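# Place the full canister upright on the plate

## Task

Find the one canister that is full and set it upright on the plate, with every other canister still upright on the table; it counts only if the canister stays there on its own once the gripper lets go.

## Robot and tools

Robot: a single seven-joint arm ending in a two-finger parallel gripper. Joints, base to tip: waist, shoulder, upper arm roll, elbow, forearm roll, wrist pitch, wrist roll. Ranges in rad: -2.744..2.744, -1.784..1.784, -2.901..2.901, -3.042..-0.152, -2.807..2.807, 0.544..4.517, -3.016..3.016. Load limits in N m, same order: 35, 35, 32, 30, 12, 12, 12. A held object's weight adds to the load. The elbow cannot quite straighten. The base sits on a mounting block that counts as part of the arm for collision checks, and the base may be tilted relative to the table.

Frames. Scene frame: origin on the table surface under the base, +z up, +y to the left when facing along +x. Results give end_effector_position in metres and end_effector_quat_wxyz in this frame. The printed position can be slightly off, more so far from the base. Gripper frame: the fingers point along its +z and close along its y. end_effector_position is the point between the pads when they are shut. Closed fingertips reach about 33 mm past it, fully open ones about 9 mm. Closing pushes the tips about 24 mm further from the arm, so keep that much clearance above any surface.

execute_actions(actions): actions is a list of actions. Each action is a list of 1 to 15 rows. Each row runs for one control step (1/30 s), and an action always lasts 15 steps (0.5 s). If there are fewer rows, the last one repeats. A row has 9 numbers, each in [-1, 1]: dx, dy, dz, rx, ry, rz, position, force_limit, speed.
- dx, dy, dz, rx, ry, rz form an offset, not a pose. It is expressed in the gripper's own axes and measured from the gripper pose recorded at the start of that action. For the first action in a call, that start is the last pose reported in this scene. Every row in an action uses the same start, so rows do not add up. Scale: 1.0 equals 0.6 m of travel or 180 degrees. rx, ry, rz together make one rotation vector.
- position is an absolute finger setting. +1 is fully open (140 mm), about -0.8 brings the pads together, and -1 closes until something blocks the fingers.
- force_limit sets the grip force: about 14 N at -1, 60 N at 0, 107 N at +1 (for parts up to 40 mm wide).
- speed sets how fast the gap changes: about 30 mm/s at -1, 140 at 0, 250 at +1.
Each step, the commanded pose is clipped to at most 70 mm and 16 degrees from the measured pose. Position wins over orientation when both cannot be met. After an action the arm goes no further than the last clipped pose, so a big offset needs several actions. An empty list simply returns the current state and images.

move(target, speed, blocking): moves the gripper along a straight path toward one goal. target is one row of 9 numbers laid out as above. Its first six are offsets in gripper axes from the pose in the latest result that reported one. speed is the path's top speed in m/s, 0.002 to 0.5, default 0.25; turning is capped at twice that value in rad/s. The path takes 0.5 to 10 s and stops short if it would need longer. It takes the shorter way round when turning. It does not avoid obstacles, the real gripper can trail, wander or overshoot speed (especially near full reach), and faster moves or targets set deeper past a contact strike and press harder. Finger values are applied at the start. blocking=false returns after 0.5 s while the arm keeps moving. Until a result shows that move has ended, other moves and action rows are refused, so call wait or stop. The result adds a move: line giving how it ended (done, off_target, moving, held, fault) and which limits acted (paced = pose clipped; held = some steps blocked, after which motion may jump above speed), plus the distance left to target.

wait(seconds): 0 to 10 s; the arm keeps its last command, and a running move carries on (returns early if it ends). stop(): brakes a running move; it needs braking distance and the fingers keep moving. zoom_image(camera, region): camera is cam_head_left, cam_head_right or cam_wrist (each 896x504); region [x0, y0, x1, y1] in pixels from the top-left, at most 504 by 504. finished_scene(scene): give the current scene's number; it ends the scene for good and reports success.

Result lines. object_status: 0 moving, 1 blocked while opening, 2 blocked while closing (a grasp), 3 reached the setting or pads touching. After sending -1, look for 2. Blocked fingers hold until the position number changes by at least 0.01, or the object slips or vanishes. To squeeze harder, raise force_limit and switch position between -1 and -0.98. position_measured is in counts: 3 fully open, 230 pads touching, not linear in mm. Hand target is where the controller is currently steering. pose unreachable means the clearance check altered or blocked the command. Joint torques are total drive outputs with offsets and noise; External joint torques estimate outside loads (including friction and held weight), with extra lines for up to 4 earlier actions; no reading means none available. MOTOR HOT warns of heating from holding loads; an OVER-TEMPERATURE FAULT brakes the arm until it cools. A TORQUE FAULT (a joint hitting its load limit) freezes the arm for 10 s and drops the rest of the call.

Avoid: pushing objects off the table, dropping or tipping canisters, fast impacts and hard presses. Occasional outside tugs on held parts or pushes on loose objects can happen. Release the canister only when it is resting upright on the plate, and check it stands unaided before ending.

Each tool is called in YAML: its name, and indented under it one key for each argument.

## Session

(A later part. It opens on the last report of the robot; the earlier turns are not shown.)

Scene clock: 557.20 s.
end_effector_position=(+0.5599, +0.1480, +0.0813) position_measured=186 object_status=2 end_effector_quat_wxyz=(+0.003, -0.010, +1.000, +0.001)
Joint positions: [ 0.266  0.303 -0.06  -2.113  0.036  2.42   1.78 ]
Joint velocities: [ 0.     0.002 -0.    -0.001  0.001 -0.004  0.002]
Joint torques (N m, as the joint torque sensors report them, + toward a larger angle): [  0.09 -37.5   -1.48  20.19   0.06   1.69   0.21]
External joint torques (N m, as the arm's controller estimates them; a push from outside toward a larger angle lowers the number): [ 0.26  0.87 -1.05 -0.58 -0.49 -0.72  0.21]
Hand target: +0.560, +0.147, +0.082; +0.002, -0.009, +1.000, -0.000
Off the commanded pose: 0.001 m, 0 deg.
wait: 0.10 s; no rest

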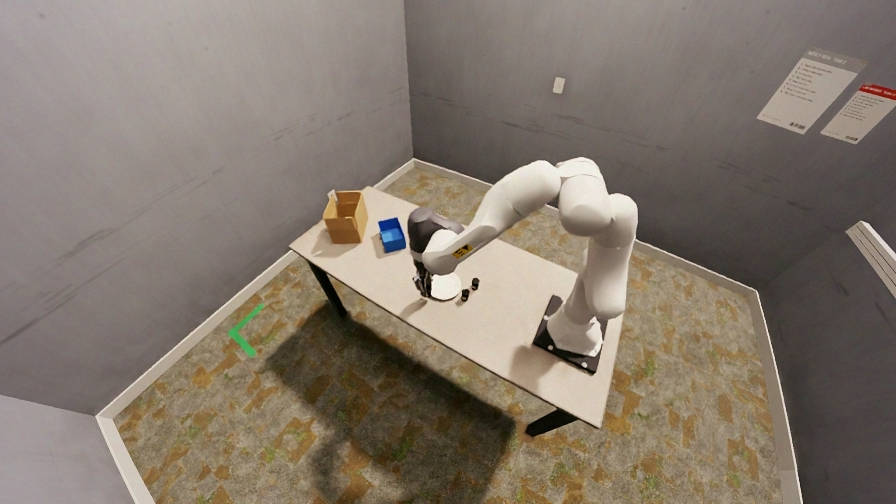

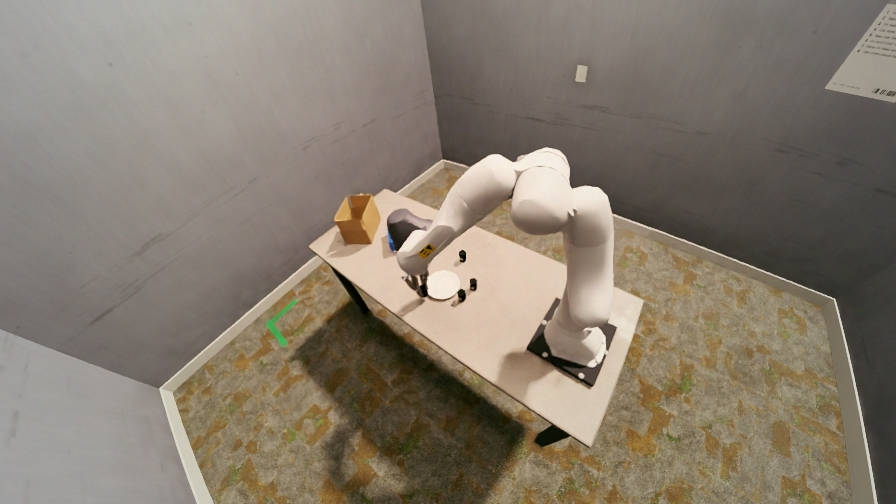

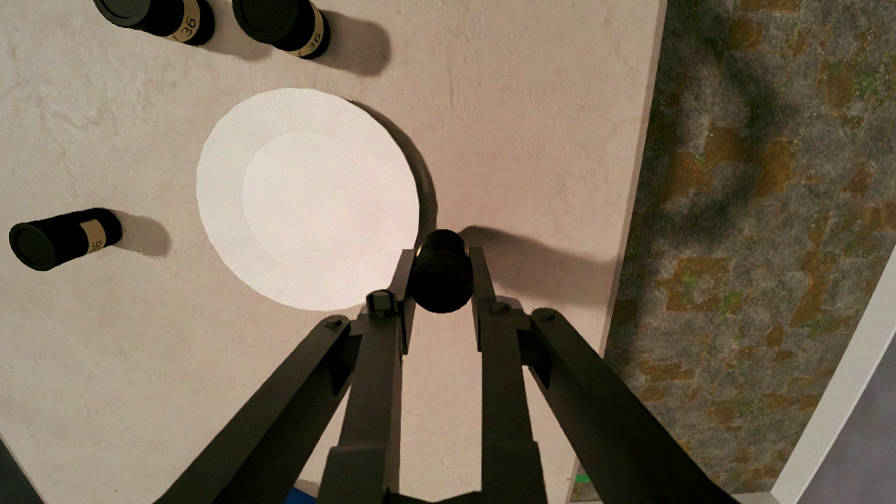

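execute_actions:
  actions:
    - [[0,0,0.002,0,0,0,-1,0,0],[0,0,0.004,0,0,0,-1,0,0],[0,0,0.006,0,0,0,-1,0,0],[0,0,0.008,0,0,0,-1,0,0],[0,0,0.010,0,0,0,-1,0,0],[0,0,0.012,0,0,0,-1,0,0],[0,0,0.014,0,0,0,-1,0,0],[0,0,0.016,0,0,0,-1,0,0],[0,0,0.0175,0,0,0,-1,0,0],[0,0,0.019,0,0,0,-1,0,0],[0,0,0.020,0,0,0,-1,0,0],[0,0,0.0205,0,0,0,-1,0,0]]

wait:
  seconds: 0.2

wait:
  seconds: 0.1

wait:
  seconds: 0.1

wait:
  seconds: 0.1

Scene clock: 596.23 s.
end_effector_position=(+0.5595, +0.1473, +0.0700) position_measured=186 object_status=2 end_effector_quat_wxyz=(+0.001, -0.010, +1.000, -0.001)
Joint positions: [ 0.266  0.325 -0.06  -2.114  0.036  2.439  1.781]
Joint velocities: [ 0.001  0.01  -0.001 -0.     0.001  0.024  0.   ]
Joint torques (N m, as the joint torque sensors report them, + toward a larger angle): [ -0.87 -37.43   0.1   18.13   1.06   2.63  -0.07]
External joint torques (N m, as the arm's controller estimates them; a push from outside toward a larger angle lowers the number): [-0.66  2.33  0.6  -2.95  0.51  0.14 -0.07]
Hand target: +0.560, +0.148, +0.069; +0.003, -0.010, +1.000, +0.001
Off the commanded pose: 0.001 m, 0 deg.

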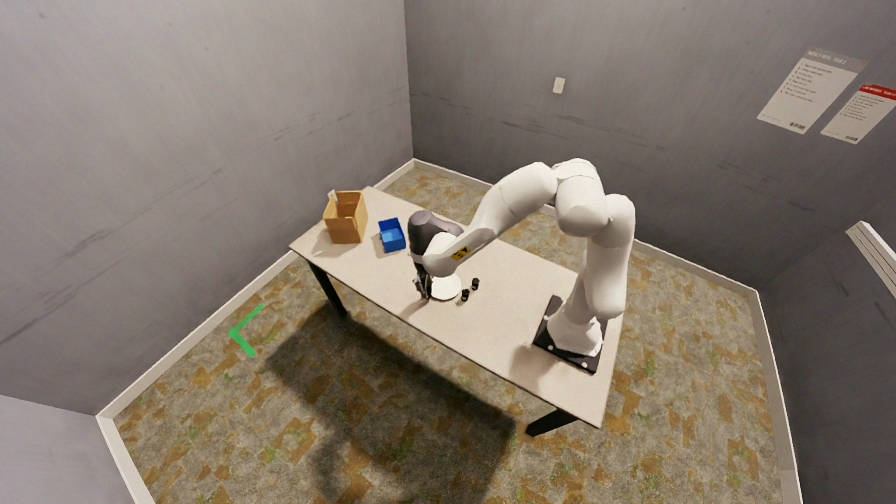

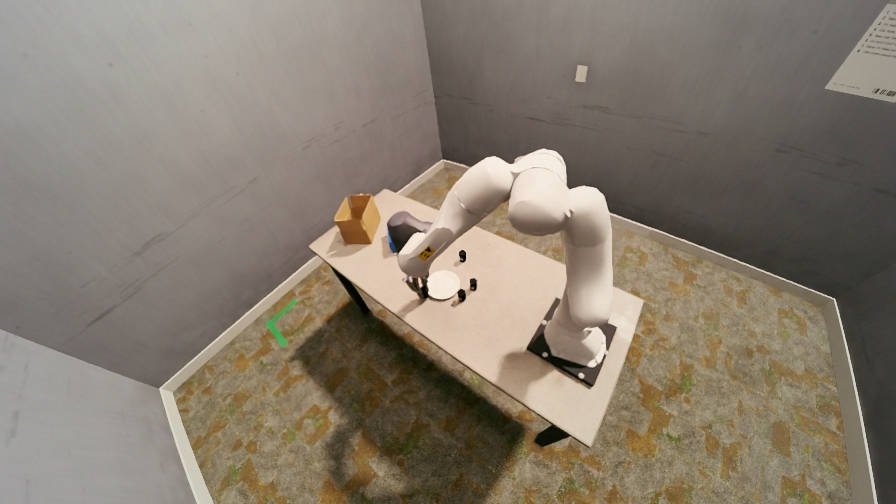

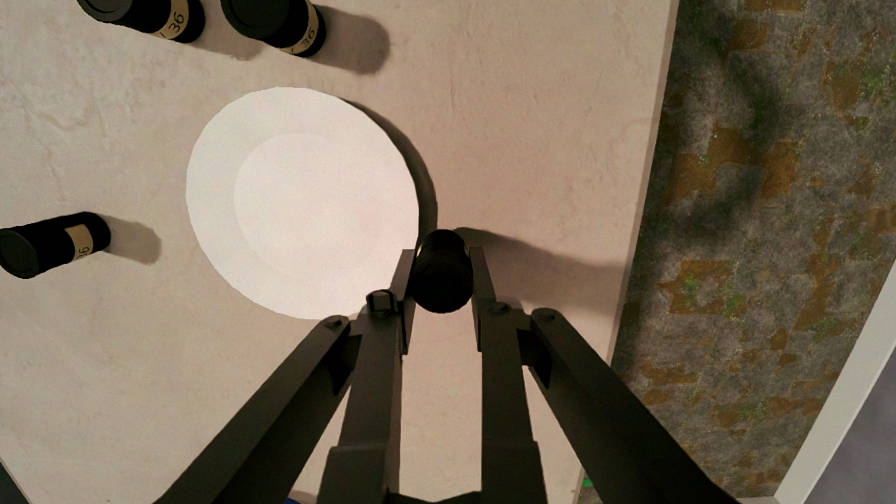

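Scene clock: 596.43 s.
end_effector_position=(+0.5604, +0.1475, +0.0701) position_measured=186 object_status=2 end_effector_quat_wxyz=(+0.002, -0.010, +1.000, -0.000)
Joint positions: [ 0.266  0.325 -0.06  -2.114  0.036  2.442  1.781]
Joint velocities: [ 0.    -0.001  0.001 -0.001  0.     0.008 -0.003]
Joint torques (N m, as the joint torque sensors report them, + toward a larger angle): [ -1.08 -36.53   0.06  18.34   1.07   2.52  -0.04]
External joint torques (N m, as the arm's controller estimates them; a push from outside toward a larger angle lowers the number): [-0.89  2.42  0.53 -2.25  0.53  0.1  -0.04]
Hand target: +0.560, +0.148, +0.069; +0.003, -0.010, +1.000, +0.001
Off the commanded pose: 0.001 m, 0 deg.
wait: 0.20 s; at rest by 0.17 s

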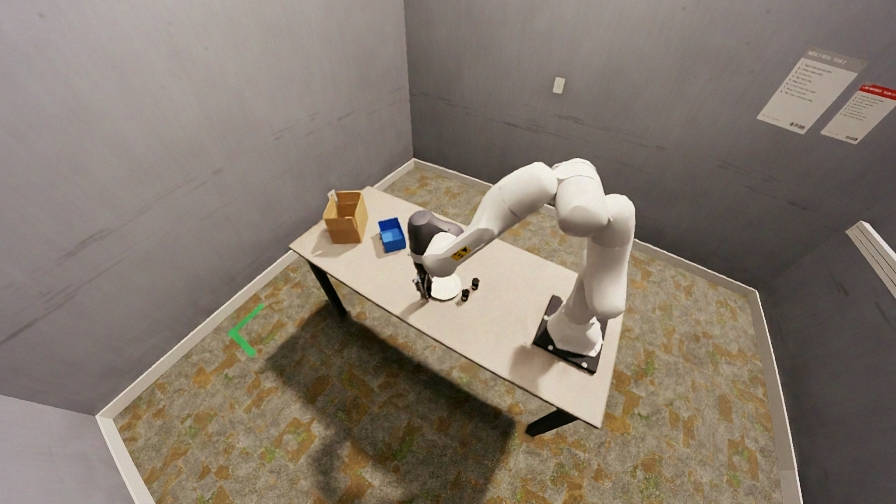

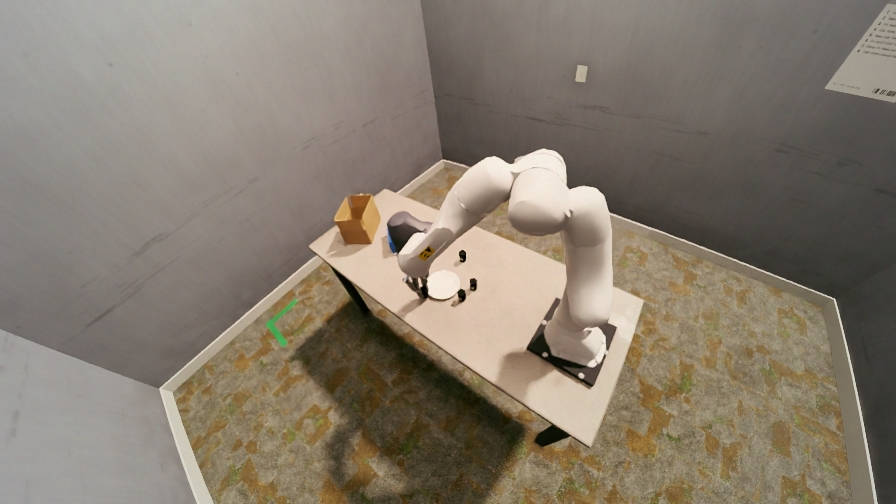

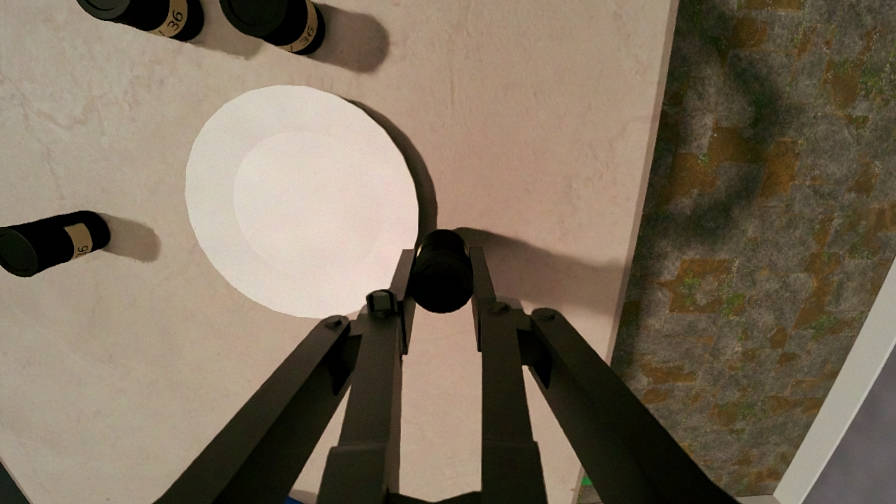

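Scene clock: 596.53 s.
end_effector_position=(+0.5606, +0.1475, +0.0702) position_measured=186 object_status=2 end_effector_quat_wxyz=(+0.003, -0.010, +1.000, -0.000)
Joint positions: [ 0.266  0.325 -0.06  -2.114  0.036  2.443  1.781]
Joint velocities: [ 0.001  0.    -0.001  0.    -0.001  0.003  0.   ]
Joint torques (N m, as the joint torque sensors report them, + toward a larger angle): [ -0.87 -36.35   0.1   18.13   1.09   2.53  -0.05]
External joint torques (N m, as the arm's controller estimates them; a push from outside toward a larger angle lowers the number): [-0.68  2.64  0.57 -2.46  0.56  0.11 -0.05]
Hand target: +0.560, +0.148, +0.069; +0.003, -0.010, +1.000, +0.001
Off the commanded pose: 0.001 m, 0 deg.
wait: 0.10 s; no rest

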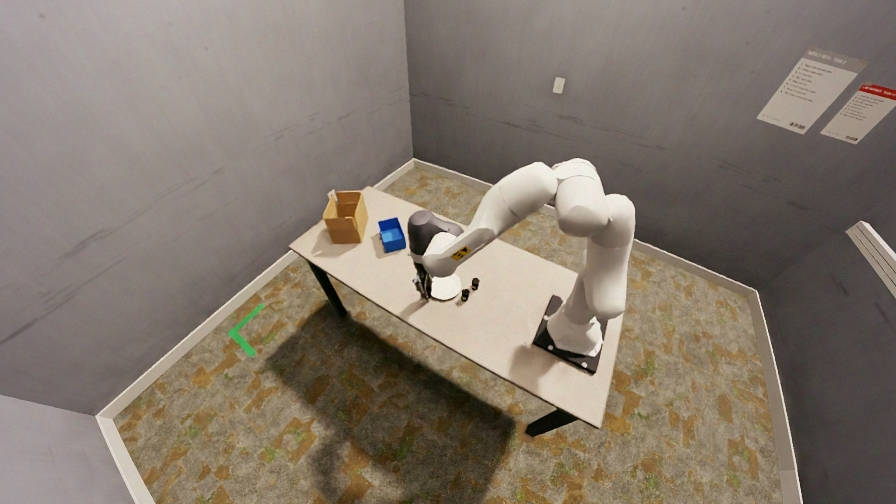

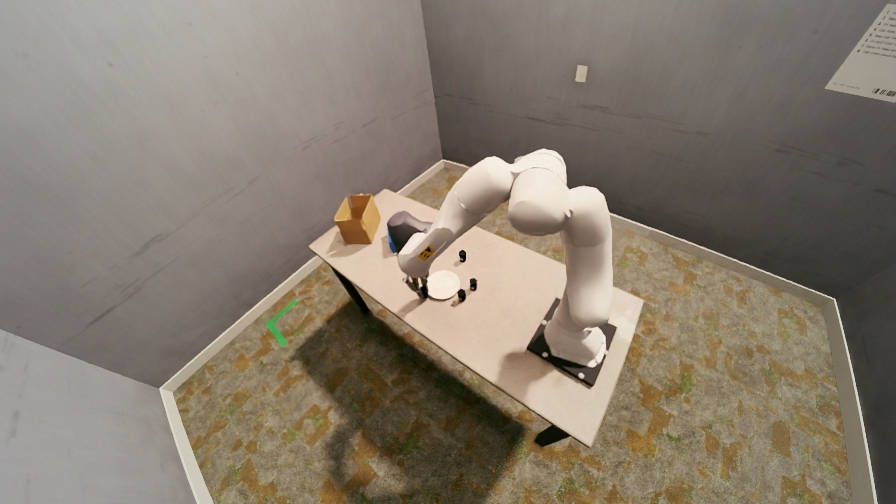

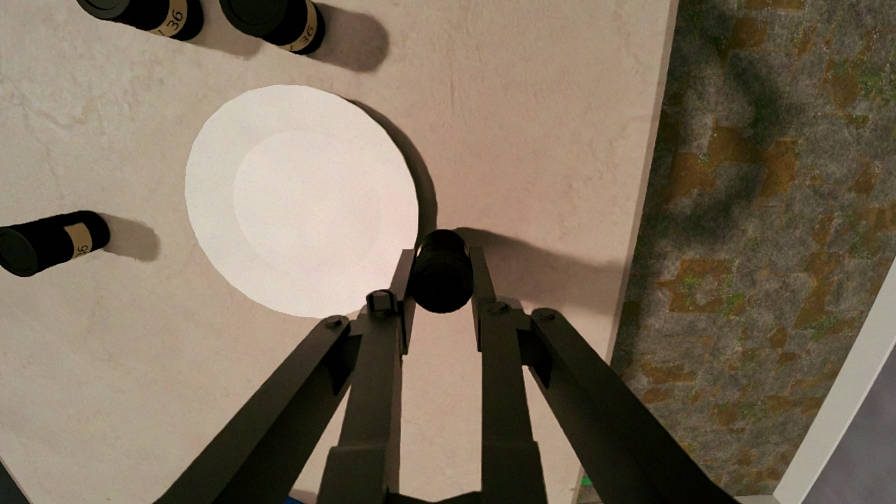

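Scene clock: 596.63 s.
end_effector_position=(+0.5607, +0.1475, +0.0702) position_measured=186 object_status=2 end_effector_quat_wxyz=(+0.003, -0.010, +1.000, -0.000)
Joint positions: [ 0.266  0.325 -0.06  -2.114  0.036  2.443  1.781]
Joint velocities: [-0.     0.    -0.001  0.001 -0.001  0.002  0.003]
Joint torques (N m, as the joint torque sensors report them, + toward a larger angle): [ -1.03 -36.66   0.07  18.12   1.08   2.67  -0.03]
External joint torques (N m, as the arm's controller estimates them; a push from outside toward a larger angle lowers the number): [-0.68  2.37  0.68 -2.52  0.54  0.24 -0.03]
Hand target: +0.560, +0.148, +0.069; +0.003, -0.010, +1.000, +0.001
Off the commanded pose: 0.002 m, 0 deg.
wait: 0.10 s; no rest

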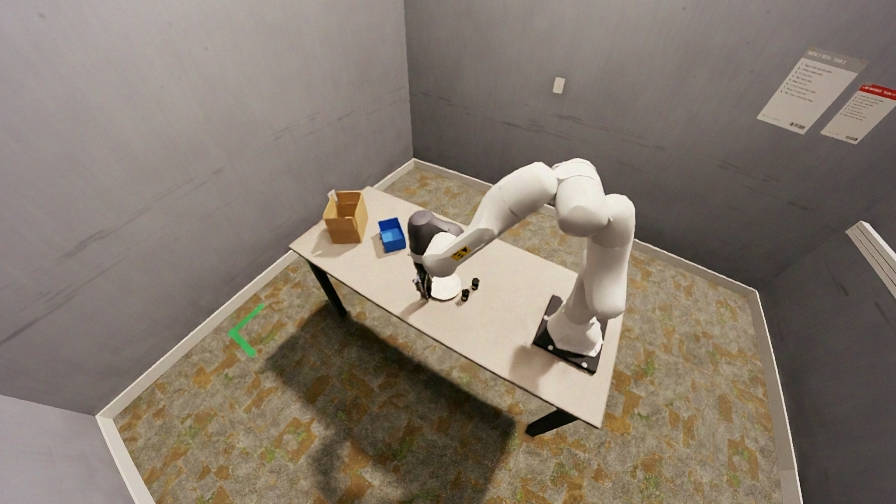

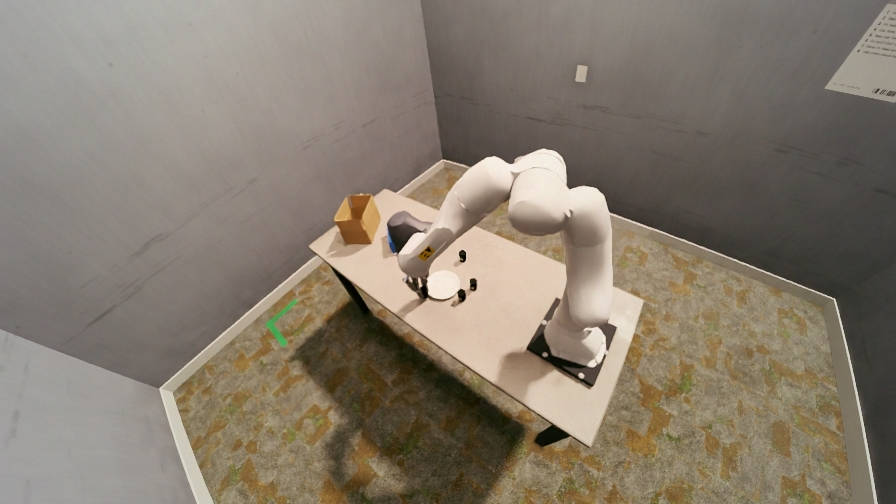

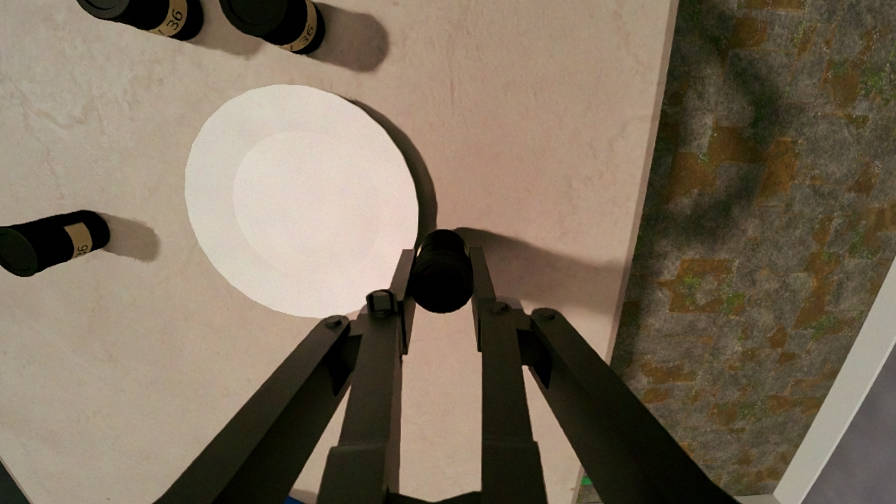

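Scene clock: 596.73 s.
end_effector_position=(+0.5607, +0.1475, +0.0702) position_measured=186 object_status=2 end_effector_quat_wxyz=(+0.003, -0.010, +1.000, -0.000)
Joint positions: [ 0.266  0.325 -0.06  -2.114  0.036  2.443  1.781]
Joint velocities: [-0.001  0.001  0.    -0.001 -0.002  0.002 -0.002]
Joint torques (N m, as the joint torque sensors report them, + toward a larger angle): [ -1.09 -36.7   -0.23  18.14   1.06   2.61  -0.05]
External joint torques (N m, as the arm's controller estimates them; a push from outside toward a larger angle lowers the number): [-0.94  2.11  0.2  -2.37  0.52  0.2  -0.05]
Hand target: +0.560, +0.148, +0.069; +0.003, -0.010, +1.000, +0.001
Off the commanded pose: 0.002 m, 0 deg.
wait: 0.10 s; no rest

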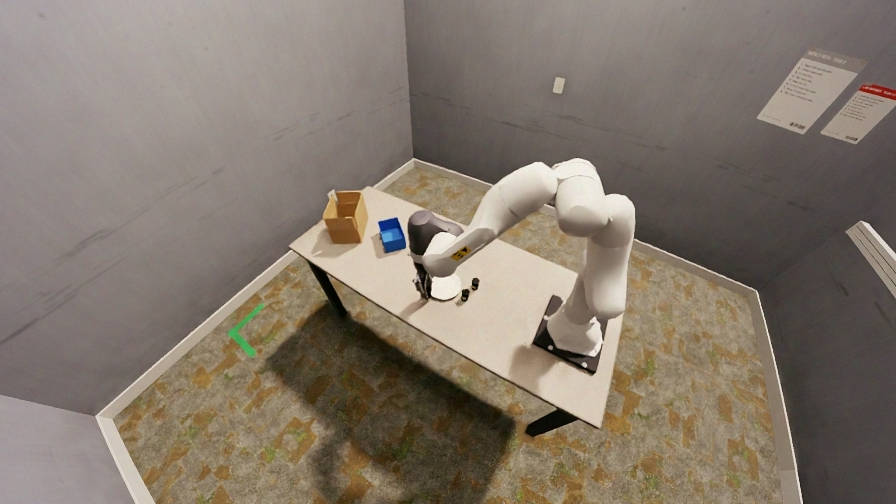

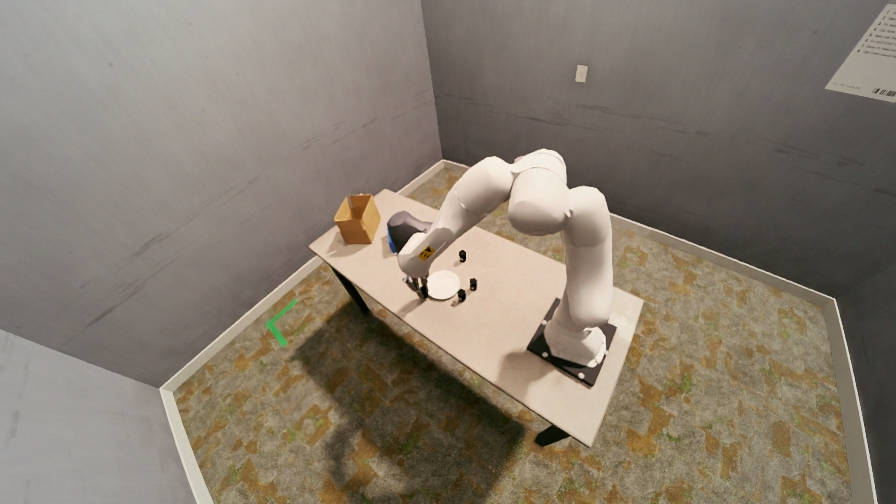

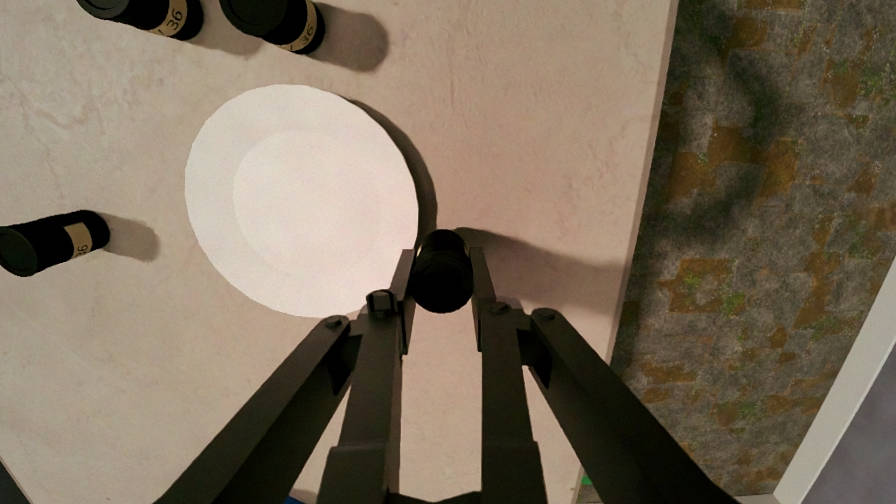

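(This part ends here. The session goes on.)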